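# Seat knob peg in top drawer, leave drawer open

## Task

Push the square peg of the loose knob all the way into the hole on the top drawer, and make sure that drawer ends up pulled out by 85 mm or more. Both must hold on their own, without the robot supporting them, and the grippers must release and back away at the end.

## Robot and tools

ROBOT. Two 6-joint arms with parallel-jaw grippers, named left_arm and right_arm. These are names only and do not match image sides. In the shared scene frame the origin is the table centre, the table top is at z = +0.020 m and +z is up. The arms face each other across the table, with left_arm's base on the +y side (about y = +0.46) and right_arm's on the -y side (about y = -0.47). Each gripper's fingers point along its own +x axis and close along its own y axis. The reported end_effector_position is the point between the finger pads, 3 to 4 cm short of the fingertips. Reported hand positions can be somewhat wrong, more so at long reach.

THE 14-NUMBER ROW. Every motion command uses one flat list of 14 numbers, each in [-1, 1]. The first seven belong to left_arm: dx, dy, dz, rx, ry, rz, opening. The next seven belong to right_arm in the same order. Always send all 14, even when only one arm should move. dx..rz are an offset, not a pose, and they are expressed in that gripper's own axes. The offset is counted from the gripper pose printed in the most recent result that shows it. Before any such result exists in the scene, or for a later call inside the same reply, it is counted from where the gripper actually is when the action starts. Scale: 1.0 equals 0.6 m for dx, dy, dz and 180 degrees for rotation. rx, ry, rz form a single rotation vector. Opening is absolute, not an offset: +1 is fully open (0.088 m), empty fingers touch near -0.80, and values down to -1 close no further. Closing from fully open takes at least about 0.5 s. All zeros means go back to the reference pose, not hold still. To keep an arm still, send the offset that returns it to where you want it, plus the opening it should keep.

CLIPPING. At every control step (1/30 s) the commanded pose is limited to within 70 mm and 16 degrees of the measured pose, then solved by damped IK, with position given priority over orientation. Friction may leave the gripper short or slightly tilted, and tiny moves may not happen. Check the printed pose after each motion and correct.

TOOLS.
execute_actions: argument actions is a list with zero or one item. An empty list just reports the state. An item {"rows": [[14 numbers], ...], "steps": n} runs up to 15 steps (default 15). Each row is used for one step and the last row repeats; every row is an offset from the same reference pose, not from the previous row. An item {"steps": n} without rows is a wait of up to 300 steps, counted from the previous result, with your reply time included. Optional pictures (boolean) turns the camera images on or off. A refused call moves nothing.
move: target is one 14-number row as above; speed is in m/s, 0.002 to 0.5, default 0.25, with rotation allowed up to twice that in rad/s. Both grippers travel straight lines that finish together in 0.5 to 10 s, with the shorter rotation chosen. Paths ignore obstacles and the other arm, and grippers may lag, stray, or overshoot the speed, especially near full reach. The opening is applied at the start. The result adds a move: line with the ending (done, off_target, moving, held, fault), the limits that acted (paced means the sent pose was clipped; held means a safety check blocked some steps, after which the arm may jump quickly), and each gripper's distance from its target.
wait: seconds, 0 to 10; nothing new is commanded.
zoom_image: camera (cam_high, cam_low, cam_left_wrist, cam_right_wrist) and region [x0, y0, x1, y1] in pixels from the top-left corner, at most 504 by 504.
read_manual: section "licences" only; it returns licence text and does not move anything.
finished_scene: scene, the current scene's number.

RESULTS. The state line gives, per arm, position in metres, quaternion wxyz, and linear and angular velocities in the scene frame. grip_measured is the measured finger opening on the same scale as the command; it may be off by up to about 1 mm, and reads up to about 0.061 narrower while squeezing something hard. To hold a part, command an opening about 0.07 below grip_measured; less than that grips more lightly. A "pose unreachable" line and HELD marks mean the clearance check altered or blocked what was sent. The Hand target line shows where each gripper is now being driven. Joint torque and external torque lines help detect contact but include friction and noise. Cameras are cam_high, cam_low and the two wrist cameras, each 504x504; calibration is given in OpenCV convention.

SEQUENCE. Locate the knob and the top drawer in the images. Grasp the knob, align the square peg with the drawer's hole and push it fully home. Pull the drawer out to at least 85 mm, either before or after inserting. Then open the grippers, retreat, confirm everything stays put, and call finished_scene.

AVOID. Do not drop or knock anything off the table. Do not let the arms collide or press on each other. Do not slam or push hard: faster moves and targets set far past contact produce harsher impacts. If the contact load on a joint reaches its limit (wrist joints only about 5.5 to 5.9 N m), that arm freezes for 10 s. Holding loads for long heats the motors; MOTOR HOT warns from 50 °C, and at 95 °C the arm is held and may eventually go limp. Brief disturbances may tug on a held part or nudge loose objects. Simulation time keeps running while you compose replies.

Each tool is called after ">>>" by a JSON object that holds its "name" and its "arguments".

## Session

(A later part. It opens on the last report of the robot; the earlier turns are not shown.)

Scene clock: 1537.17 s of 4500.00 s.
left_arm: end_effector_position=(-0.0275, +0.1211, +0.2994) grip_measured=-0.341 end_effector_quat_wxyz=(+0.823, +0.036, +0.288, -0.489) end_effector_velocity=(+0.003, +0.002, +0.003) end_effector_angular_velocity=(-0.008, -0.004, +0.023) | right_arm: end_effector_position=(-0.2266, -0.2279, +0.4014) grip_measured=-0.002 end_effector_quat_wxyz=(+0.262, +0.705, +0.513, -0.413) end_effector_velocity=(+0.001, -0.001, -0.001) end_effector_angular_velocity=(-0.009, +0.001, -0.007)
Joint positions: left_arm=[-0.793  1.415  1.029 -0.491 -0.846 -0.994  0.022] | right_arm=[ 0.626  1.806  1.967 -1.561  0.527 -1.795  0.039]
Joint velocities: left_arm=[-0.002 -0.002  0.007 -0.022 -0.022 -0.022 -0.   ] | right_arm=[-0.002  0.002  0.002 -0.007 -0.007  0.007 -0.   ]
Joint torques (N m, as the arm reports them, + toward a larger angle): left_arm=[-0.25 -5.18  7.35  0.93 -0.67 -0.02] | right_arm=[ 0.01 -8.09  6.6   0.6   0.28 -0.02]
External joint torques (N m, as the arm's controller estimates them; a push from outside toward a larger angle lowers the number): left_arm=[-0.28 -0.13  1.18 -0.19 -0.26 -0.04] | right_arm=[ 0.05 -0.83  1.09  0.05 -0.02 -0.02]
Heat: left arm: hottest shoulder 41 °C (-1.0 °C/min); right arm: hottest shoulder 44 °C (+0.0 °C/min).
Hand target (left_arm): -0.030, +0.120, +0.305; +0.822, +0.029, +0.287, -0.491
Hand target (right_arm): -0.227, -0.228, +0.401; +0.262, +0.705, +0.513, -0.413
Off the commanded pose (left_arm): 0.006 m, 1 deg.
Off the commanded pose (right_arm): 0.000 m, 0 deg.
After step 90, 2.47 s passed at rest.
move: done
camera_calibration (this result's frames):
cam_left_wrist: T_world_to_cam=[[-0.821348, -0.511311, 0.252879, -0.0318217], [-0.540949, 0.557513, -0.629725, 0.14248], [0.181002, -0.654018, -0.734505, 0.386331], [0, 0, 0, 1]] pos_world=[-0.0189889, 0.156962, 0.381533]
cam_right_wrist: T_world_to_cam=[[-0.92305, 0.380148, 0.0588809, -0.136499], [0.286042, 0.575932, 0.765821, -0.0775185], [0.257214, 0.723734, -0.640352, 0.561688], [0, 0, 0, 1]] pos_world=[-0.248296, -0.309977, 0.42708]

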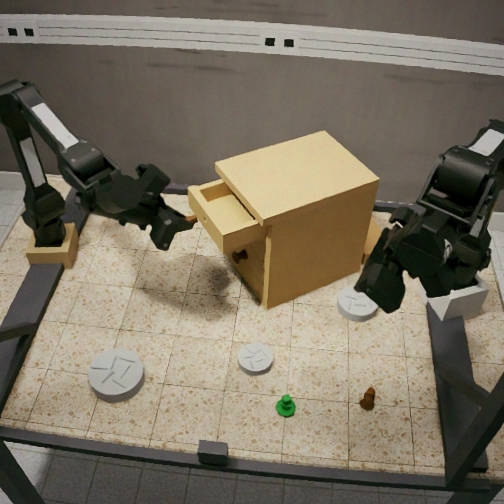

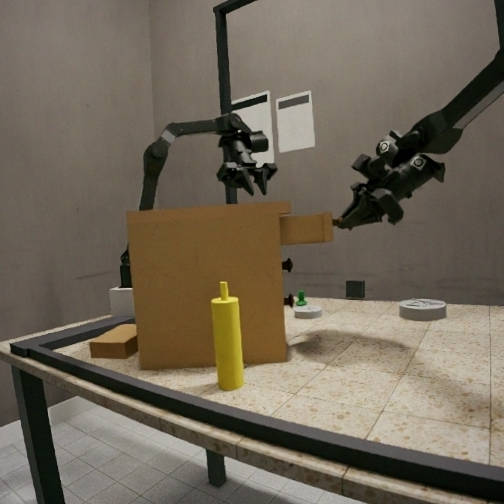

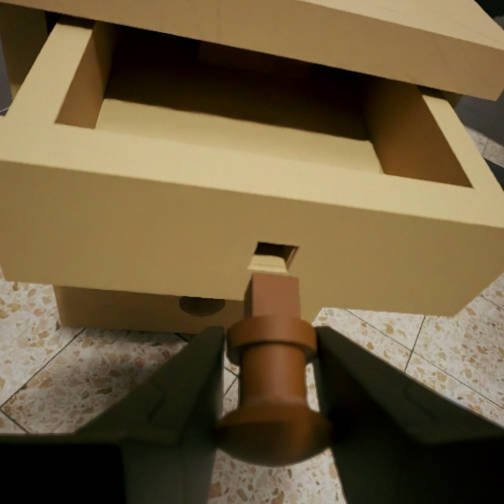

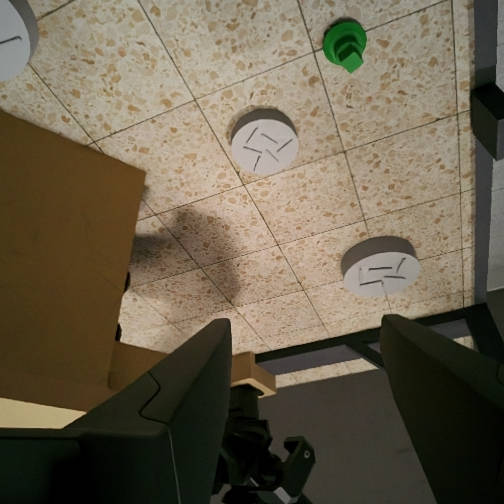

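>>> {"name": "move", "arguments": {"target": [0.014,0.0018,-0.007,0,0,0,-0.8,0,0,0,0,0,0,0.0], "speed": 0.01}}

>>> {"name": "zoom_image", "arguments": {"camera": "cam_left_wrist", "region": [200,160,350,350]}}

Scene clock: 1543.80 s of 4500.00 s.
left_arm: end_effector_position=(-0.0263, +0.1171, +0.2975) grip_measured=-0.341 end_effector_quat_wxyz=(+0.822, +0.029, +0.288, -0.491) end_effector_velocity=(-0.002, -0.000, -0.001) end_effector_angular_velocity=(+0.004, +0.000, -0.011) | right_arm: end_effector_position=(-0.2266, -0.2279, +0.4014) grip_measured=-0.002 end_effector_quat_wxyz=(+0.262, +0.705, +0.513, -0.413) end_effector_velocity=(+0.003, +0.000, +0.000) end_effector_angular_velocity=(-0.000, -0.021, +0.015)
Joint positions: left_arm=[-0.782  1.418  1.014 -0.447 -0.841 -0.979  0.022] | right_arm=[ 0.626  1.806  1.967 -1.561  0.527 -1.795  0.039]
Joint velocities: left_arm=[-0.002  0.002 -0.002  0.007  0.007  0.007  0.   ] | right_arm=[-0.002 -0.002 -0.002 -0.007  0.007 -0.022  0.   ]
Joint torques (N m, as the arm reports them, + toward a larger angle): left_arm=[ 0.09 -4.29  4.94  1.42 -0.25  0.14] | right_arm=[ 0.02 -8.08  6.63  0.6   0.28 -0.02]
External joint torques (N m, as the arm's controller estimates them; a push from outside toward a larger angle lowers the number): left_arm=[ 0.12  0.76 -1.22  0.28  0.14  0.12] | right_arm=[ 0.04 -0.84  1.15  0.05 -0.02 -0.02]
Heat: left arm: hottest elbow 41 °C (-3.0 °C/min); right arm: hottest shoulder 44 °C (+0.0 °C/min).
Hand target (left_arm): -0.025, +0.117, +0.291; +0.823, +0.036, +0.288, -0.489
Hand target (right_arm): -0.227, -0.228, +0.401; +0.262, +0.705, +0.513, -0.413
Off the commanded pose (left_arm): 0.006 m, 1 deg.
Off the commanded pose (right_arm): 0.000 m, 0 deg.
After step 90, 2.43 s passed at rest.
move: done
camera_calibration (this result's frames):
cam_left_wrist: T_world_to_cam=[[-0.819377, -0.507966, 0.265692, -0.0365804], [-0.545607, 0.548838, -0.633317, 0.146075], [0.175881, -0.663889, -0.726855, 0.380792], [0, 0, 0, 1]] pos_world=[-0.0172473, 0.15405, 0.379012]
cam_right_wrist: T_world_to_cam=[[-0.92305, 0.380148, 0.0588809, -0.136499], [0.286042, 0.575932, 0.765821, -0.0775185], [0.257214, 0.723734, -0.640352, 0.561688], [0, 0, 0, 1]] pos_world=[-0.248296, -0.309977, 0.42708]

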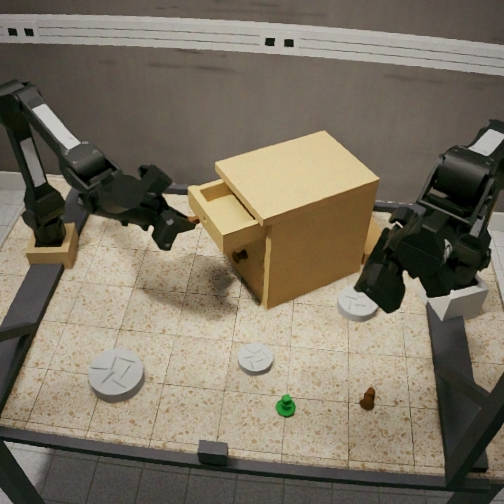

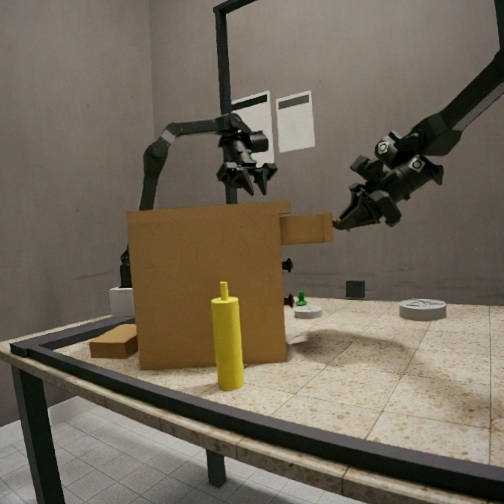

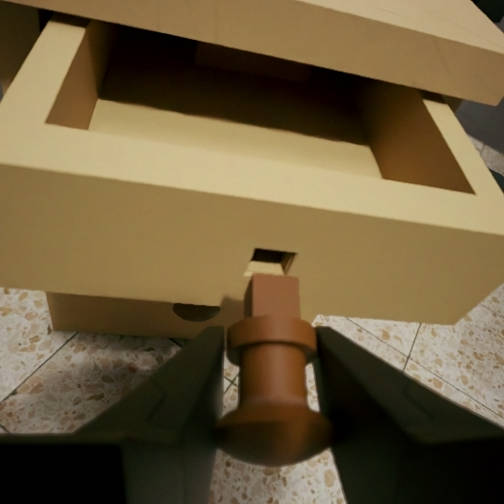

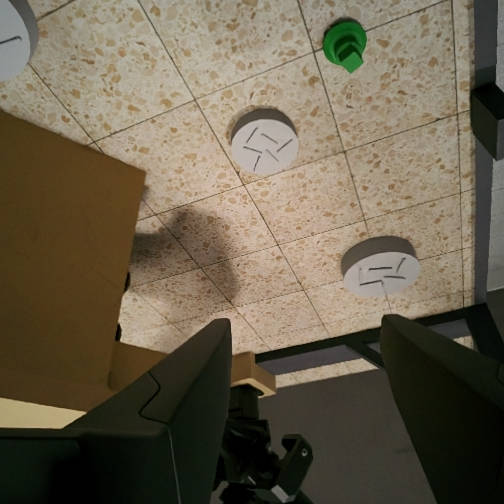

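Region (200, 160, 350, 350) of cam_left_wrist's 504x504 image, scaled by 2.653, with more detail than that image has; it fills the left 398 columns of this view, and the rest is white.

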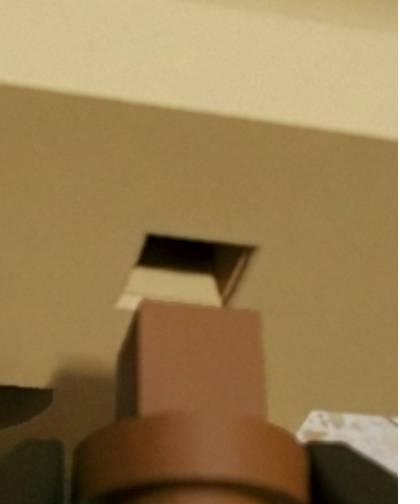

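>>> {"name": "move", "arguments": {"target": [0.0122,0.0013,-0.004,0,0,0,-0.8,0,0,0,0,0,0,0.0], "speed": 0.01}}

>>> {"name": "zoom_image", "arguments": {"camera": "cam_left_wrist", "region": [200,160,350,350]}}

Scene clock: 1549.50 s of 4500.00 s.
left_arm: end_effector_position=(-0.0252, +0.1131, +0.2978) grip_measured=-0.341 end_effector_quat_wxyz=(+0.821, +0.021, +0.287, -0.493) end_effector_velocity=(+0.000, +0.001, -0.000) end_effector_angular_velocity=(-0.008, +0.003, +0.006) | right_arm: end_effector_position=(-0.2266, -0.2279, +0.4014) grip_measured=-0.002 end_effector_quat_wxyz=(+0.262, +0.705, +0.513, -0.413) end_effector_velocity=(+0.003, -0.004, -0.002) end_effector_angular_velocity=(-0.033, -0.019, +0.020)
Joint positions: left_arm=[-0.771  1.42   1.007 -0.412 -0.835 -0.965  0.022] | right_arm=[ 0.626  1.806  1.967 -1.561  0.527 -1.795  0.039]
Joint velocities: left_arm=[-0.002 -0.002 -0.007  0.007 -0.007 -0.007 -0.   ] | right_arm=[-0.002 -0.002 -0.002 -0.022 -0.022 -0.022 -0.   ]
Joint torques (N m, as the arm reports them, + toward a larger angle): left_arm=[ 0.29 -4.26  4.73  1.41 -0.29  0.13] | right_arm=[ 0.01 -8.08  6.6   0.61  0.27 -0.03]
External joint torques (N m, as the arm's controller estimates them; a push from outside toward a larger angle lowers the number): left_arm=[ 0.28  0.91 -1.51  0.22  0.1   0.11] | right_arm=[ 0.   -0.84  1.15  0.08 -0.03 -0.02]
Heat: left arm: hottest shoulder 40 °C (-3.0 °C/min); right arm: hottest shoulder 44 °C (+0.0 °C/min).
Hand target (left_arm): -0.024, +0.113, +0.292; +0.822, +0.029, +0.288, -0.491
Hand target (right_arm): -0.227, -0.228, +0.401; +0.262, +0.705, +0.513, -0.413
Off the commanded pose (left_arm): 0.006 m, 1 deg.
Off the commanded pose (right_arm): 0.000 m, 0 deg.
After step 90, 1.70 s passed at rest.
move: done
camera_calibration (this result's frames):
cam_left_wrist: T_world_to_cam=[[-0.817312, -0.504378, 0.278576, -0.0419246], [-0.55029, 0.539933, -0.636909, 0.151039], [0.17083, -0.673851, -0.718848, 0.376841], [0, 0, 0, 1]] pos_world=[-0.015526, 0.151238, 0.378768]
cam_right_wrist: T_world_to_cam=[[-0.92305, 0.380148, 0.0588809, -0.136499], [0.286042, 0.575932, 0.765821, -0.0775185], [0.257214, 0.723734, -0.640352, 0.561688], [0, 0, 0, 1]] pos_world=[-0.248296, -0.309977, 0.42708]

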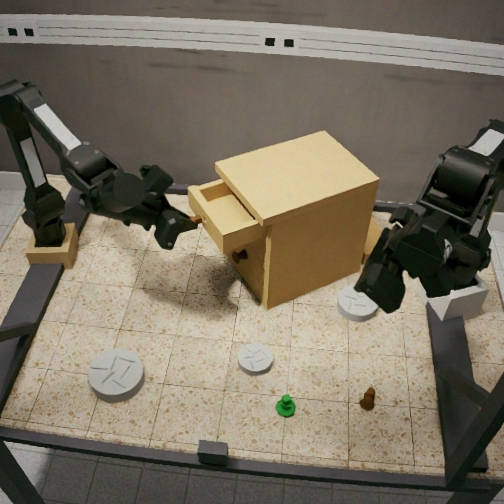

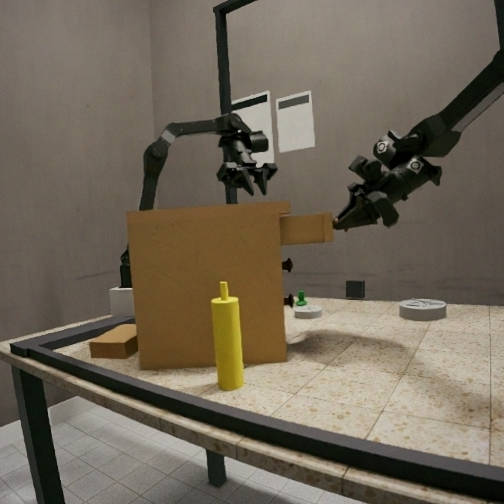

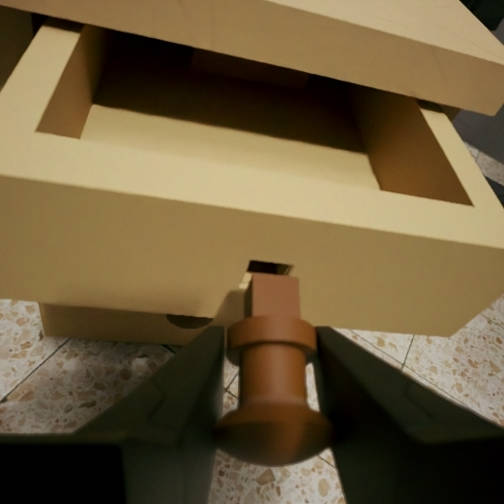

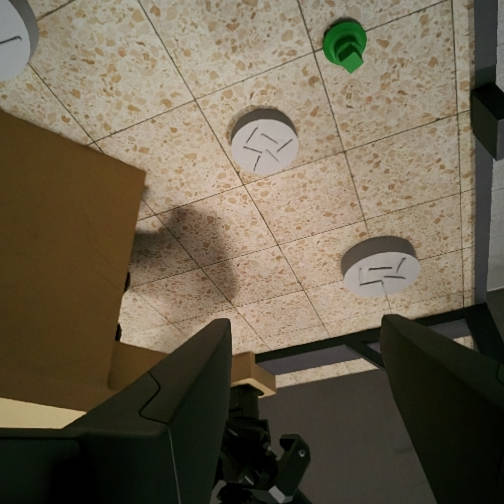

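Region (200, 160, 350, 350) of cam_left_wrist's 504x504 image, scaled by 2.653, with more detail than that image has; it fills the left 398 columns of this view, and the rest is white.

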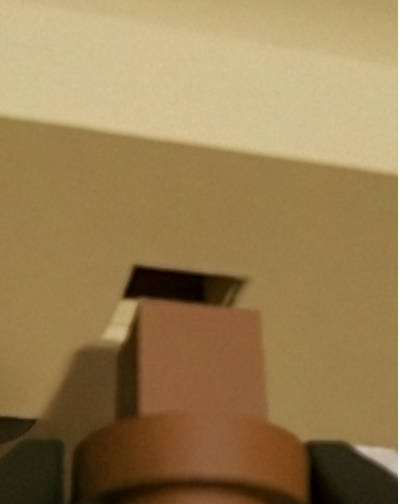

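>>> {"name": "move", "arguments": {"target": [0.008,0.002,-0.0065,0.0085,0,0.0053,-0.8,0,0,0,0,0,0,0.0], "speed": 0.008}}

>>> {"name": "zoom_image", "arguments": {"camera": "cam_left_wrist", "region": [200,160,350,350]}}

Scene clock: 1555.20 s of 4500.00 s.
left_arm: end_effector_position=(-0.0255, +0.1122, +0.2949) grip_measured=-0.341 end_effector_quat_wxyz=(+0.822, +0.030, +0.283, -0.493) end_effector_velocity=(+0.001, +0.002, -0.000) end_effector_angular_velocity=(+0.000, -0.003, +0.006) | right_arm: end_effector_position=(-0.2266, -0.2279, +0.4014) grip_measured=-0.002 end_effector_quat_wxyz=(+0.262, +0.705, +0.513, -0.413) end_effector_velocity=(+0.001, +0.001, +0.001) end_effector_angular_velocity=(-0.001, +0.010, +0.000)
Joint positions: left_arm=[-0.77   1.43   1.007 -0.41  -0.836 -0.953  0.022] | right_arm=[ 0.626  1.806  1.967 -1.561  0.527 -1.795  0.039]
Joint velocities: left_arm=[-0.002 -0.002 -0.002 -0.007 -0.007 -0.007 -0.   ] | right_arm=[-0.007 -0.007 -0.002  0.007 -0.007 -0.007 -0.   ]
Joint torques (N m, as the arm reports them, + toward a larger angle): left_arm=[ 0.12 -4.35  5.71  1.24 -0.65  0.1 ] | right_arm=[ 0.03 -8.12  6.58  0.61  0.29 -0.02]
External joint torques (N m, as the arm's controller estimates them; a push from outside toward a larger angle lowers the number): left_arm=[ 0.12  0.83 -0.47  0.07 -0.26  0.08] | right_arm=[ 0.07 -0.75  1.04  0.06 -0.01 -0.02]
Heat: left arm: hottest shoulder 40 °C (-2.0 °C/min); right arm: hottest shoulder 44 °C (+0.0 °C/min).
Hand target (left_arm): -0.024, +0.111, +0.292; +0.825, +0.034, +0.281, -0.490
Hand target (right_arm): -0.227, -0.228, +0.401; +0.262, +0.705, +0.513, -0.413
Off the commanded pose (left_arm): 0.003 m, 1 deg.
Off the commanded pose (right_arm): 0.000 m, 0 deg.
After step 90, 0.50 s passed at rest.
move: done
camera_calibration (this result's frames):
cam_left_wrist: T_world_to_cam=[[-0.823971, -0.503306, 0.260298, -0.0367387], [-0.537635, 0.549361, -0.639649, 0.149597], [0.178942, -0.666998, -0.723252, 0.374901], [0, 0, 0, 1]] pos_world=[-0.0169288, 0.149385, 0.376401]
cam_right_wrist: T_world_to_cam=[[-0.92305, 0.380148, 0.0588809, -0.136499], [0.286042, 0.575932, 0.765821, -0.0775185], [0.257214, 0.723734, -0.640352, 0.561688], [0, 0, 0, 1]] pos_world=[-0.248296, -0.309977, 0.42708]

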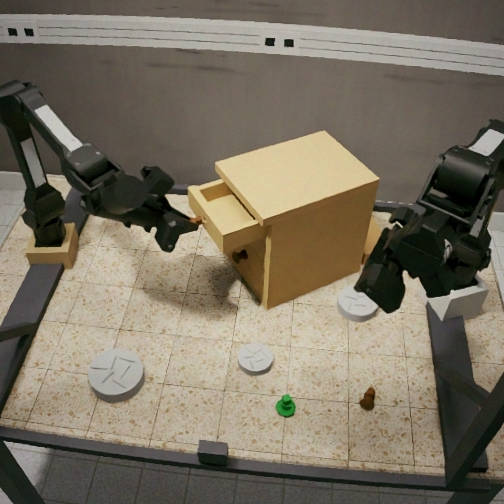

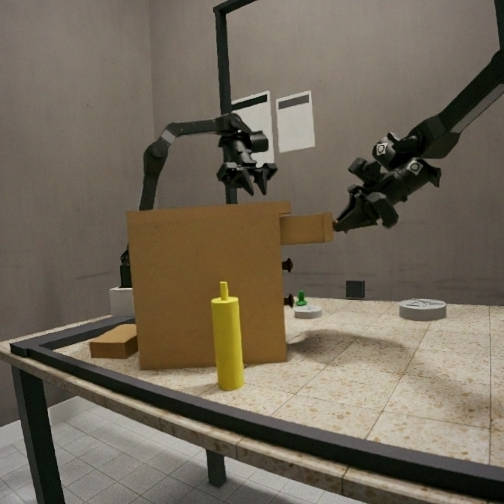

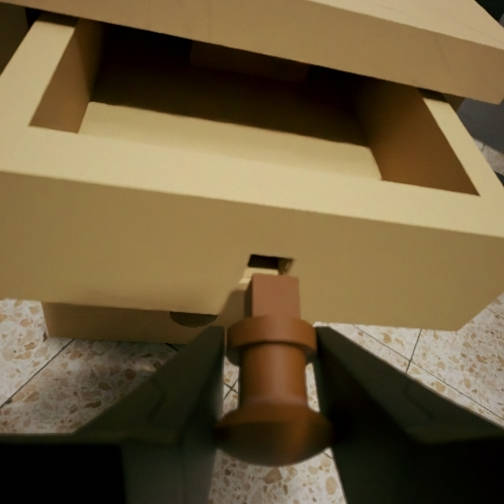

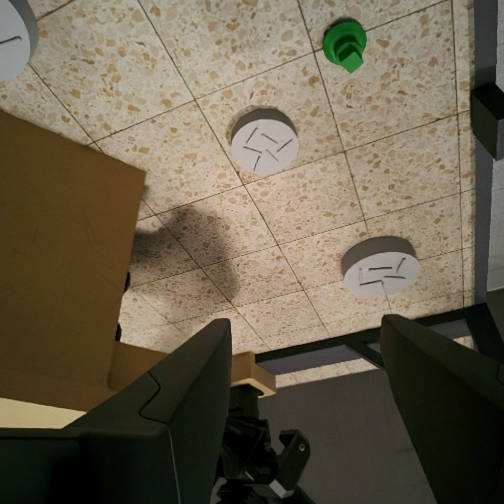

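Region (200, 160, 350, 350) of cam_left_wrist's 504x504 image, scaled by 2.653, with more detail than that image has; it fills the left 398 columns of this view, and the rest is white.

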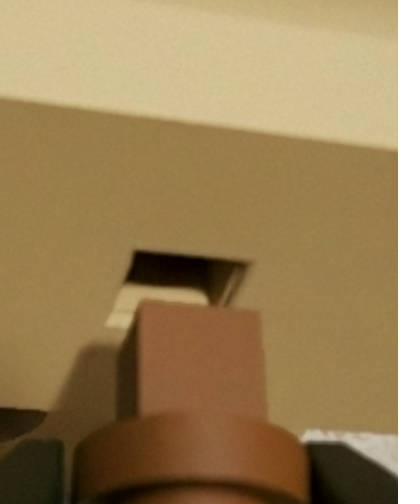

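>>> {"name": "move", "arguments": {"target": [0.0005,0.0018,0.0088,0,0,0,-0.8,0,0,0,0,0,0,0.0], "speed": 0.008}}

>>> {"name": "zoom_image", "arguments": {"camera": "cam_left_wrist", "region": [200,160,350,350]}}

Scene clock: 1561.37 s of 4500.00 s.
left_arm: end_effector_position=(-0.0229, +0.1115, +0.2941) grip_measured=-0.341 end_effector_quat_wxyz=(+0.823, +0.035, +0.282, -0.492) end_effector_velocity=(+0.000, +0.000, -0.002) end_effector_angular_velocity=(-0.002, +0.012, +0.001) | right_arm: end_effector_position=(-0.2266, -0.2279, +0.4014) grip_measured=-0.002 end_effector_quat_wxyz=(+0.262, +0.705, +0.513, -0.413) end_effector_velocity=(+0.000, -0.002, -0.000) end_effector_angular_velocity=(-0.021, +0.005, +0.008)
Joint positions: left_arm=[-0.762  1.43   1.007 -0.413 -0.832 -0.942  0.022] | right_arm=[ 0.626  1.806  1.967 -1.561  0.527 -1.795  0.039]
Joint velocities: left_arm=[ 0.002 -0.002 -0.007  0.007  0.007 -0.007 -0.   ] | right_arm=[-0.002 -0.002  0.002 -0.007 -0.022 -0.007 -0.   ]
Joint torques (N m, as the arm reports them, + toward a larger angle): left_arm=[ 0.24 -6.14  6.61  1.01 -0.2   0.11] | right_arm=[-0.01 -8.1   6.57  0.61  0.29 -0.01]
External joint torques (N m, as the arm's controller estimates them; a push from outside toward a larger angle lowers the number): left_arm=[ 0.22 -1.    0.5  -0.14  0.18  0.09] | right_arm=[-0.02 -0.82  1.05  0.05 -0.01 -0.01]
Heat: left arm: hottest shoulder 40 °C (-1.0 °C/min); right arm: hottest shoulder 44 °C (+0.0 °C/min).
Hand target (left_arm): -0.022, +0.111, +0.299; +0.822, +0.030, +0.283, -0.493
Hand target (right_arm): -0.227, -0.228, +0.401; +0.262, +0.705, +0.513, -0.413
Off the commanded pose (left_arm): 0.005 m, 1 deg.
Off the commanded pose (right_arm): 0.000 m, 0 deg.
After step 90, 2.27 s passed at rest.
move: done
camera_calibration (this result's frames):
cam_left_wrist: T_world_to_cam=[[-0.825956, -0.505454, 0.249624, -0.0314213], [-0.532606, 0.554569, -0.639362, 0.150276], [0.184735, -0.661037, -0.727258, 0.374105], [0, 0, 0, 1]] pos_world=[-0.0150249, 0.148077, 0.375995]
cam_right_wrist: T_world_to_cam=[[-0.92305, 0.380148, 0.0588809, -0.136499], [0.286042, 0.575932, 0.765821, -0.0775185], [0.257214, 0.723734, -0.640352, 0.561688], [0, 0, 0, 1]] pos_world=[-0.248296, -0.309977, 0.42708]

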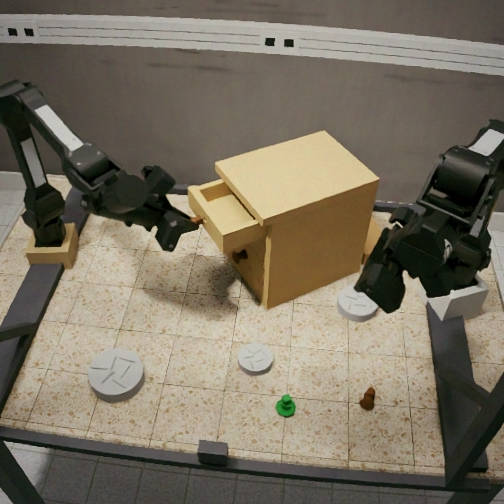

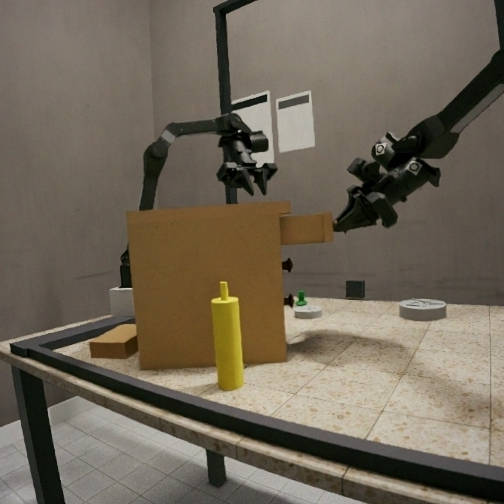

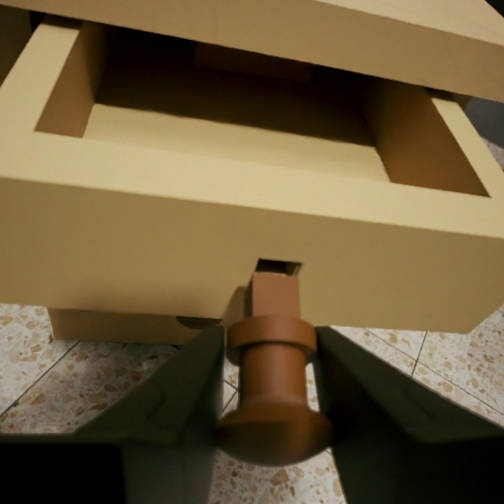

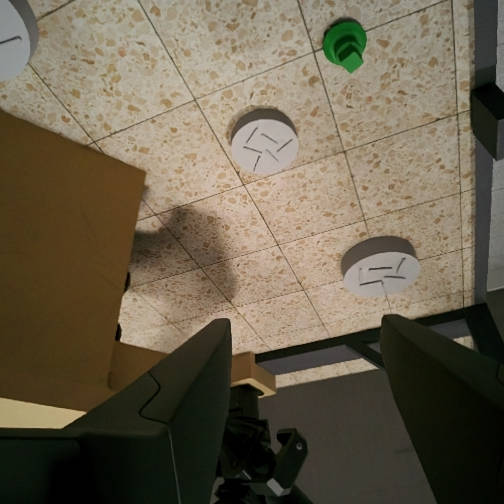

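Region (200, 160, 350, 350) of cam_left_wrist's 504x504 image, scaled by 2.653, with more detail than that image has; it fills the left 398 columns of this view, and the rest is white.

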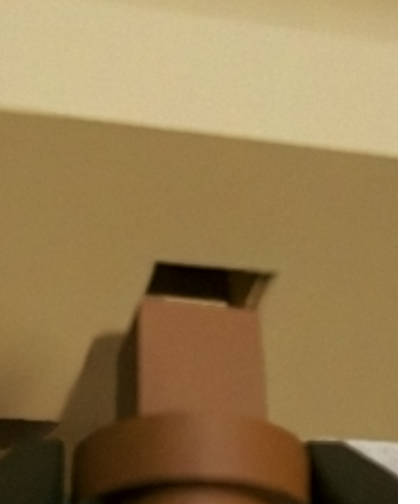

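>>> {"name": "move", "arguments": {"target": [-0.0135,-0.008,0.0135,0,0,0,-0.8,0,0,0,0,0,0,0.0], "speed": 0.03}}

>>> {"name": "zoom_image", "arguments": {"camera": "cam_left_wrist", "region": [200,160,350,350]}}

Scene clock: 1567.17 s of 4500.00 s.
left_arm: end_effector_position=(-0.0244, +0.1140, +0.2990) grip_measured=-0.341 end_effector_quat_wxyz=(+0.823, +0.044, +0.283, -0.490) end_effector_velocity=(-0.001, +0.001, -0.000) end_effector_angular_velocity=(-0.005, +0.008, +0.009) | right_arm: end_effector_position=(-0.2266, -0.2279, +0.4014) grip_measured=-0.002 end_effector_quat_wxyz=(+0.262, +0.705, +0.513, -0.413) end_effector_velocity=(-0.003, -0.002, +0.000) end_effector_angular_velocity=(-0.015, +0.010, +0.025)
Joint positions: left_arm=[-0.77   1.43   1.038 -0.469 -0.834 -0.952  0.022] | right_arm=[ 0.626  1.806  1.967 -1.561  0.527 -1.795  0.039]
Joint velocities: left_arm=[-0.007  0.002  0.002 -0.007 -0.007 -0.022 -0.   ] | right_arm=[ 0.002 -0.002  0.002  0.007 -0.022 -0.022 -0.   ]
Joint torques (N m, as the arm reports them, + toward a larger angle): left_arm=[-0.26 -5.68  7.17  0.94 -0.63 -0.08] | right_arm=[ 0.02 -8.1   6.58  0.61  0.27 -0.02]
External joint torques (N m, as the arm's controller estimates them; a push from outside toward a larger angle lowers the number): left_arm=[-0.23 -0.54  0.99 -0.21 -0.24 -0.1 ] | right_arm=[-0.05 -0.87  1.07  0.03 -0.02 -0.01]
Heat: left arm: hottest shoulder 40 °C (-1.0 °C/min); right arm: hottest shoulder 44 °C (+0.0 °C/min).
Hand target (left_arm): -0.026, +0.113, +0.306; +0.823, +0.036, +0.282, -0.492
Hand target (right_arm): -0.227, -0.228, +0.401; +0.262, +0.705, +0.513, -0.413
Off the commanded pose (left_arm): 0.007 m, 1 deg.
Off the commanded pose (right_arm): 0.000 m, 0 deg.
After step 90, 2.03 s passed at rest.
move: done
camera_calibration (this result's frames):
cam_left_wrist: T_world_to_cam=[[-0.828407, -0.508313, 0.235287, -0.0280324], [-0.527219, 0.565749, -0.63401, 0.148549], [0.189162, -0.649266, -0.736662, 0.381121], [0, 0, 0, 1]] pos_world=[-0.016998, 0.149158, 0.381535]
cam_right_wrist: T_world_to_cam=[[-0.92305, 0.380148, 0.0588809, -0.136499], [0.286042, 0.575932, 0.765821, -0.0775185], [0.257214, 0.723734, -0.640352, 0.561688], [0, 0, 0, 1]] pos_world=[-0.248296, -0.309977, 0.42708]

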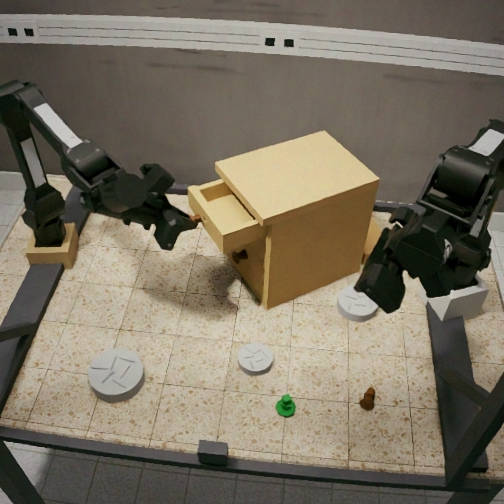

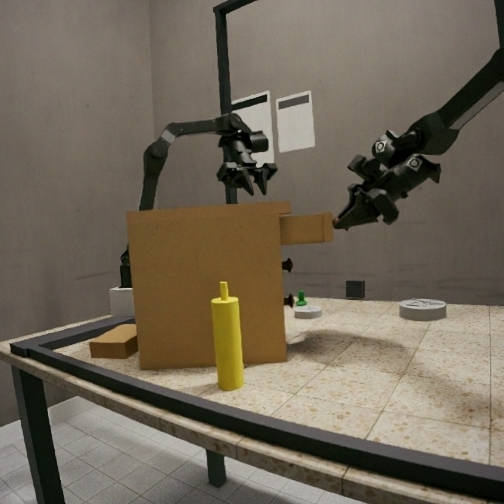

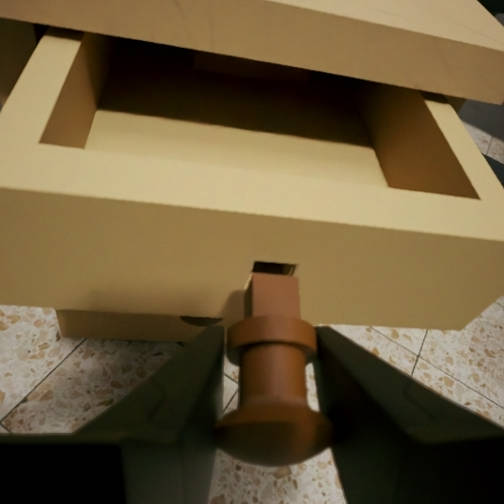

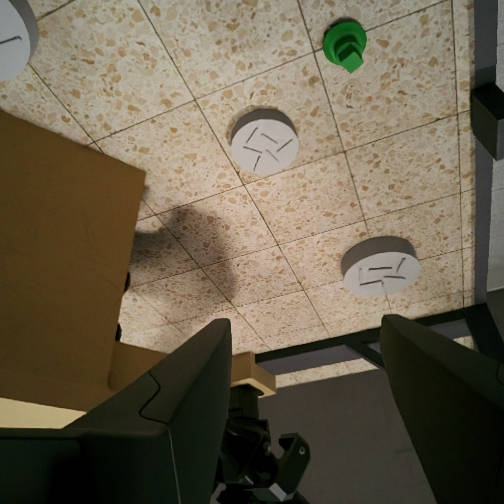

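Region (200, 160, 350, 350) of cam_left_wrist's 504x504 image, scaled by 2.653, with more detail than that image has; it fills the left 398 columns of this view, and the rest is white.

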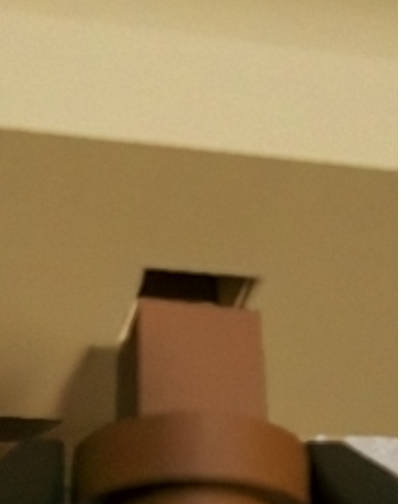

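>>> {"name": "move", "arguments": {"target": [0.0087,0.0017,-0.0043,-0.0076,-0.0031,-0.0039,-0.8,0,0,0,0,0,0,0.0], "speed": 0.008}}

>>> {"name": "zoom_image", "arguments": {"camera": "cam_left_wrist", "region": [200,160,350,350]}}

Scene clock: 1573.47 s of 4500.00 s.
left_arm: end_effector_position=(-0.0243, +0.1108, +0.2963) grip_measured=-0.341 end_effector_quat_wxyz=(+0.822, +0.028, +0.285, -0.492) end_effector_velocity=(+0.002, +0.001, -0.002) end_effector_angular_velocity=(+0.010, -0.017, +0.004) | right_arm: end_effector_position=(-0.2266, -0.2279, +0.4014) grip_measured=-0.002 end_effector_quat_wxyz=(+0.262, +0.705, +0.513, -0.413) end_effector_velocity=(+0.004, -0.002, -0.003) end_effector_angular_velocity=(-0.021, -0.023, +0.005)
Joint positions: left_arm=[-0.764  1.43   1.013 -0.411 -0.833 -0.951  0.022] | right_arm=[ 0.626  1.806  1.967 -1.561  0.527 -1.795  0.039]
Joint velocities: left_arm=[ 0.002  0.002 -0.002 -0.007 -0.007  0.007  0.   ] | right_arm=[-0.002  0.002 -0.002 -0.022 -0.007 -0.007 -0.001]
Joint torques (N m, as the arm reports them, + toward a larger angle): left_arm=[ 0.28 -5.6   4.86  1.39 -0.28  0.13] | right_arm=[ 0.02 -8.09  6.63  0.61  0.27 -0.02]
External joint torques (N m, as the arm's controller estimates them; a push from outside toward a larger angle lowers the number): left_arm=[ 0.26 -0.43 -1.34  0.22  0.11  0.11] | right_arm=[ 0.06 -0.9   1.21  0.09 -0.03 -0.02]
Heat: left arm: hottest shoulder 40 °C (-1.0 °C/min); right arm: hottest shoulder 44 °C (+0.0 °C/min).
Hand target (left_arm): -0.023, +0.111, +0.294; +0.822, +0.030, +0.285, -0.492
Hand target (right_arm): -0.227, -0.228, +0.401; +0.262, +0.705, +0.513, -0.413
Off the commanded pose (left_arm): 0.003 m, 0 deg.
Off the commanded pose (right_arm): 0.000 m, 0 deg.
After step 90, 1.30 s passed at rest.
move: done
camera_calibration (this result's frames):
cam_left_wrist: T_world_to_cam=[[-0.821588, -0.505414, 0.263723, -0.0375202], [-0.541379, 0.546781, -0.638701, 0.151821], [0.17861, -0.667524, -0.722849, 0.374759], [0, 0, 0, 1]] pos_world=[-0.015569, 0.148185, 0.377757]
cam_right_wrist: T_world_to_cam=[[-0.92305, 0.380148, 0.0588809, -0.136499], [0.286042, 0.575932, 0.765821, -0.0775185], [0.257214, 0.723734, -0.640352, 0.561688], [0, 0, 0, 1]] pos_world=[-0.248296, -0.309977, 0.42708]

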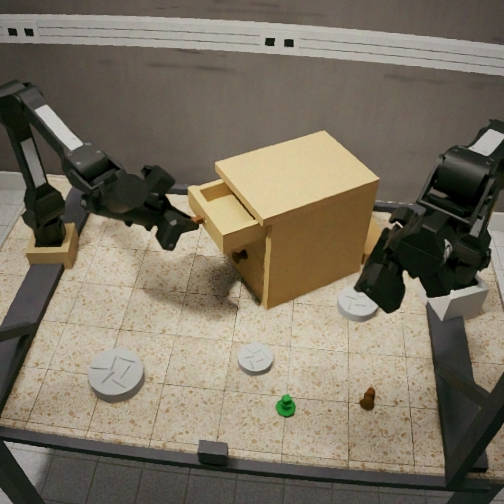

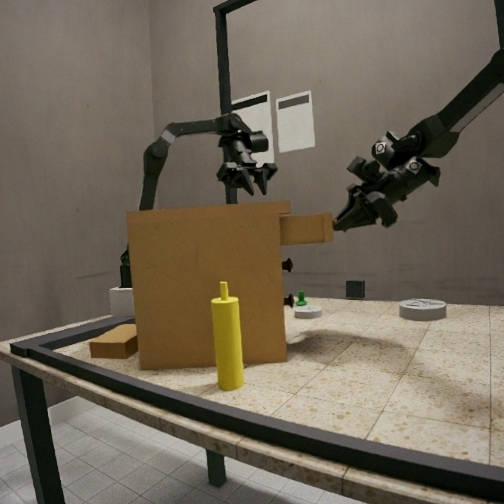

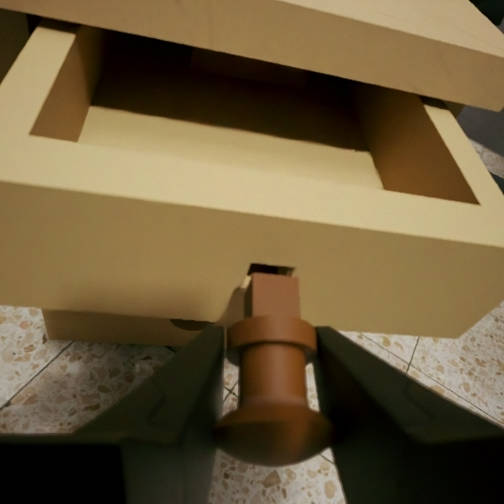

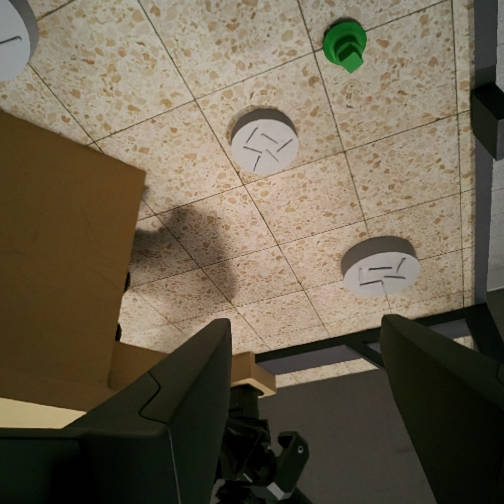

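Region (200, 160, 350, 350) of cam_left_wrist's 504x504 image, scaled by 2.653, with more detail than that image has; it fills the left 398 columns of this view, and the rest is white.

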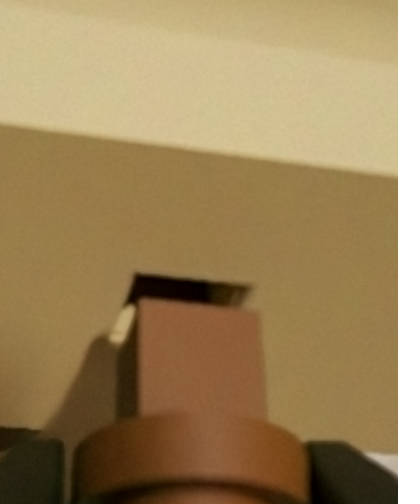

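>>> {"name": "move", "arguments": {"target": [0.0063,0.0025,0.0005,0.001,0,0,-0.8,0,0,0,0,0,0,0.0], "speed": 0.006}}

>>> {"name": "zoom_image", "arguments": {"camera": "cam_left_wrist", "region": [200,160,350,350]}}

Scene clock: 1577.83 s of 4500.00 s.
left_arm: end_effector_position=(-0.0229, +0.1085, +0.2976) grip_measured=-0.341 end_effector_quat_wxyz=(+0.822, +0.026, +0.283, -0.493) end_effector_velocity=(-0.002, -0.000, +0.000) end_effector_angular_velocity=(-0.006, +0.014, -0.004) | right_arm: end_effector_position=(-0.2266, -0.2279, +0.4014) grip_measured=-0.002 end_effector_quat_wxyz=(+0.262, +0.705, +0.513, -0.413) end_effector_velocity=(+0.002, -0.001, -0.001) end_effector_angular_velocity=(-0.011, -0.006, +0.005)
Joint positions: left_arm=[-0.756  1.43   1.012 -0.396 -0.829 -0.937  0.022] | right_arm=[ 0.626  1.806  1.967 -1.561  0.527 -1.795  0.039]
Joint velocities: left_arm=[-0.002 -0.002 -0.002  0.007  0.007 -0.007 -0.   ] | right_arm=[-0.002 -0.002 -0.002 -0.007 -0.007 -0.007 -0.   ]
Joint torques (N m, as the arm reports them, + toward a larger angle): left_arm=[ 0.24 -5.36  4.81  1.42 -0.24  0.12] | right_arm=[ 0.   -8.05  6.57  0.61  0.28 -0.02]
External joint torques (N m, as the arm's controller estimates them; a push from outside toward a larger angle lowers the number): left_arm=[ 0.28 -0.17 -1.39  0.24  0.13  0.1 ] | right_arm=[ 0.   -0.78  1.08  0.06 -0.02 -0.01]
Heat: left arm: hottest shoulder 40 °C (-1.0 °C/min); right arm: hottest shoulder 44 °C (+0.0 °C/min).
Hand target (left_arm): -0.022, +0.109, +0.294; +0.822, +0.030, +0.284, -0.492
Hand target (right_arm): -0.227, -0.228, +0.401; +0.262, +0.705, +0.513, -0.413
Off the commanded pose (left_arm): 0.003 m, 0 deg.
Off the commanded pose (right_arm): 0.000 m, 0 deg.
After step 90, 0.47 s passed at rest.
move: done
camera_calibration (this result's frames):
cam_left_wrist: T_world_to_cam=[[-0.822277, -0.502955, 0.266264, -0.0389245], [-0.540551, 0.543984, -0.641783, 0.155896], [0.177944, -0.671653, -0.719179, 0.373169], [0, 0, 0, 1]] pos_world=[-0.0141403, 0.146258, 0.37879]
cam_right_wrist: T_world_to_cam=[[-0.92305, 0.380148, 0.0588809, -0.136499], [0.286042, 0.575932, 0.765821, -0.0775185], [0.257214, 0.723734, -0.640352, 0.561688], [0, 0, 0, 1]] pos_world=[-0.248296, -0.309977, 0.42708]

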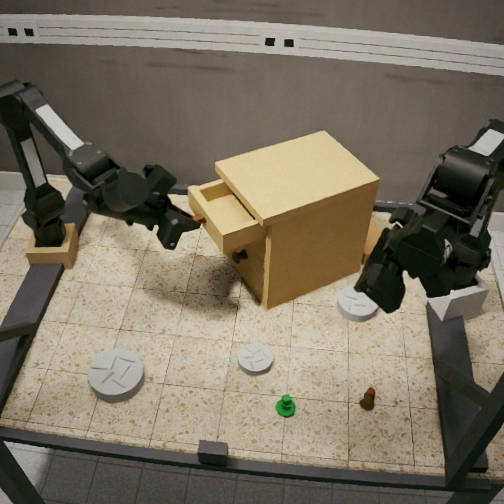

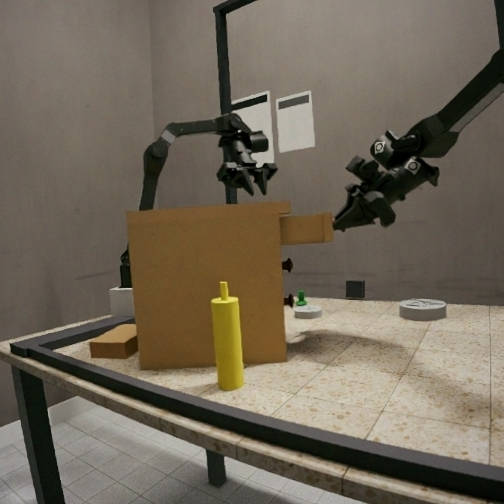

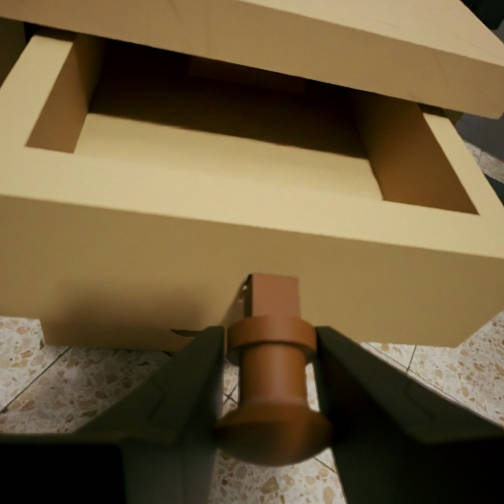

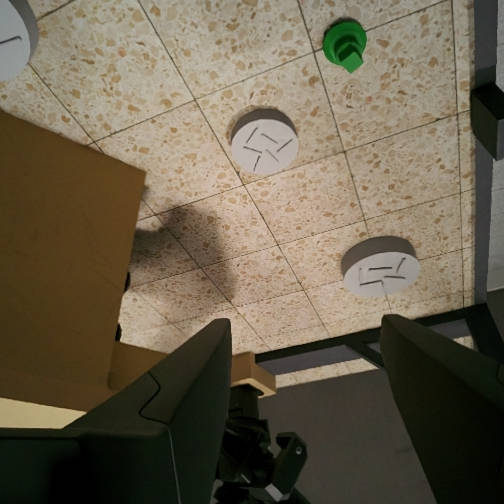

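Region (200, 160, 350, 350) of cam_left_wrist's 504x504 image, scaled by 2.653, with more detail than that image has; it fills the left 398 columns of this view, and the rest is white.

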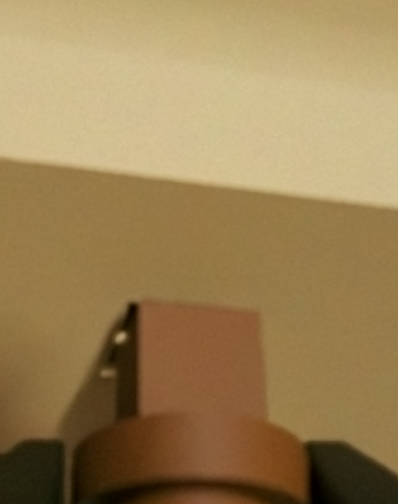

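>>> {"name": "move", "arguments": {"target": [0.0048,0.005,-0.0087,0.002,0,0.001,-0.8,0,0,0,0,0,0,0.0], "speed": 0.006}}

>>> {"name": "zoom_image", "arguments": {"camera": "cam_left_wrist", "region": [200,160,350,350]}}

Scene clock: 1582.23 s of 4500.00 s.
left_arm: end_effector_position=(-0.0226, +0.1087, +0.2942) grip_measured=-0.341 end_effector_quat_wxyz=(+0.822, +0.026, +0.283, -0.494) end_effector_velocity=(+0.000, +0.001, -0.000) end_effector_angular_velocity=(-0.008, +0.003, +0.006) | right_arm: end_effector_position=(-0.2266, -0.2279, +0.4014) grip_measured=-0.002 end_effector_quat_wxyz=(+0.262, +0.705, +0.513, -0.413) end_effector_velocity=(+0.000, -0.002, -0.000) end_effector_angular_velocity=(-0.021, +0.005, +0.008)
Joint positions: left_arm=[-0.756  1.43   0.997 -0.378 -0.829 -0.935  0.022] | right_arm=[ 0.626  1.806  1.967 -1.561  0.527 -1.795  0.039]
Joint velocities: left_arm=[-0.002 -0.002 -0.007  0.007 -0.007 -0.007 -0.   ] | right_arm=[-0.002 -0.002  0.002 -0.007 -0.022 -0.007 -0.   ]
Joint torques (N m, as the arm reports them, + toward a larger angle): left_arm=[ 0.12 -5.26  4.93  1.42 -0.44  0.12] | right_arm=[ 0.01 -8.13  6.55  0.61  0.28 -0.02]
External joint torques (N m, as the arm's controller estimates them; a push from outside toward a larger angle lowers the number): left_arm=[ 0.14  0.   -1.31  0.22 -0.05  0.1 ] | right_arm=[ 0.06 -0.76  1.01  0.07 -0.03 -0.02]
Heat: left arm: hottest shoulder 40 °C (-1.0 °C/min); right arm: hottest shoulder 44 °C (+0.0 °C/min).
Hand target (left_arm): -0.022, +0.109, +0.291; +0.823, +0.029, +0.281, -0.493
Hand target (right_arm): -0.227, -0.228, +0.401; +0.262, +0.705, +0.513, -0.413
Off the commanded pose (left_arm): 0.003 m, 0 deg.
Off the commanded pose (right_arm): 0.000 m, 0 deg.
After step 90, 0.07 s passed at rest.
move: done
camera_calibration (this result's frames):
cam_left_wrist: T_world_to_cam=[[-0.822507, -0.502003, 0.267349, -0.0380985], [-0.540367, 0.543089, -0.642696, 0.154173], [0.177441, -0.673088, -0.71796, 0.370652], [0, 0, 0, 1]] pos_world=[-0.0137951, 0.146627, 0.375385]
cam_right_wrist: T_world_to_cam=[[-0.92305, 0.380148, 0.0588809, -0.136499], [0.286042, 0.575932, 0.765821, -0.0775185], [0.257214, 0.723734, -0.640352, 0.561688], [0, 0, 0, 1]] pos_world=[-0.248296, -0.309977, 0.42708]

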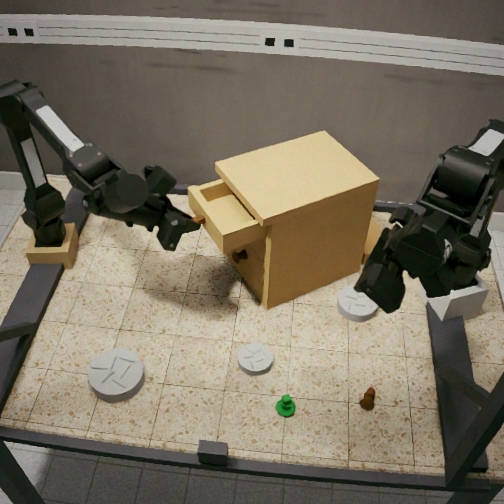

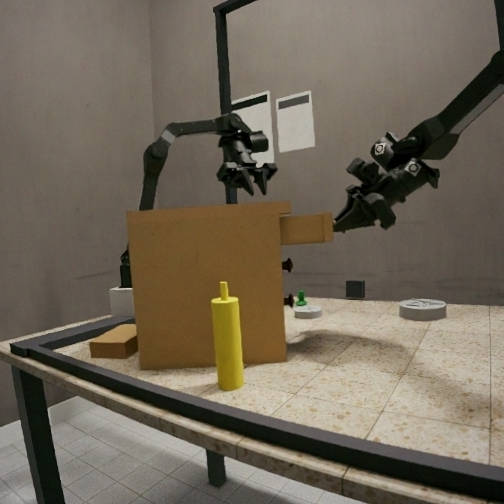

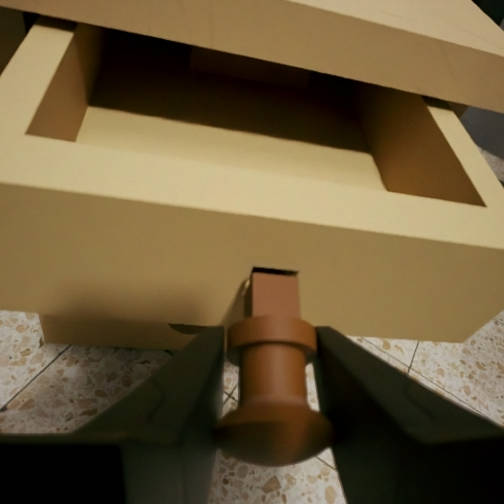

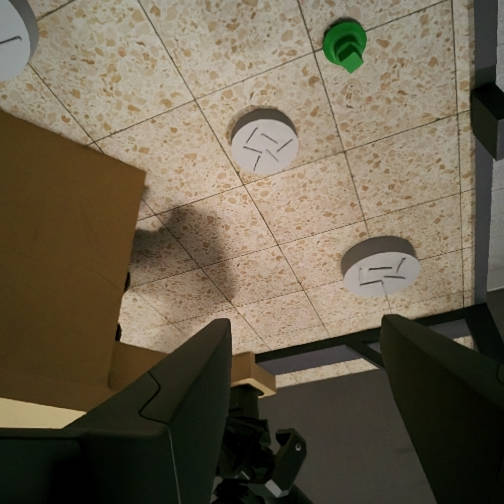

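Region (200, 160, 350, 350) of cam_left_wrist's 504x504 image, scaled by 2.653, with more detail than that image has; it fills the left 398 columns of this view, and the rest is white.

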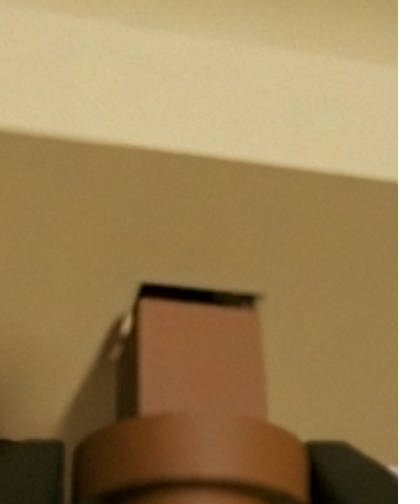

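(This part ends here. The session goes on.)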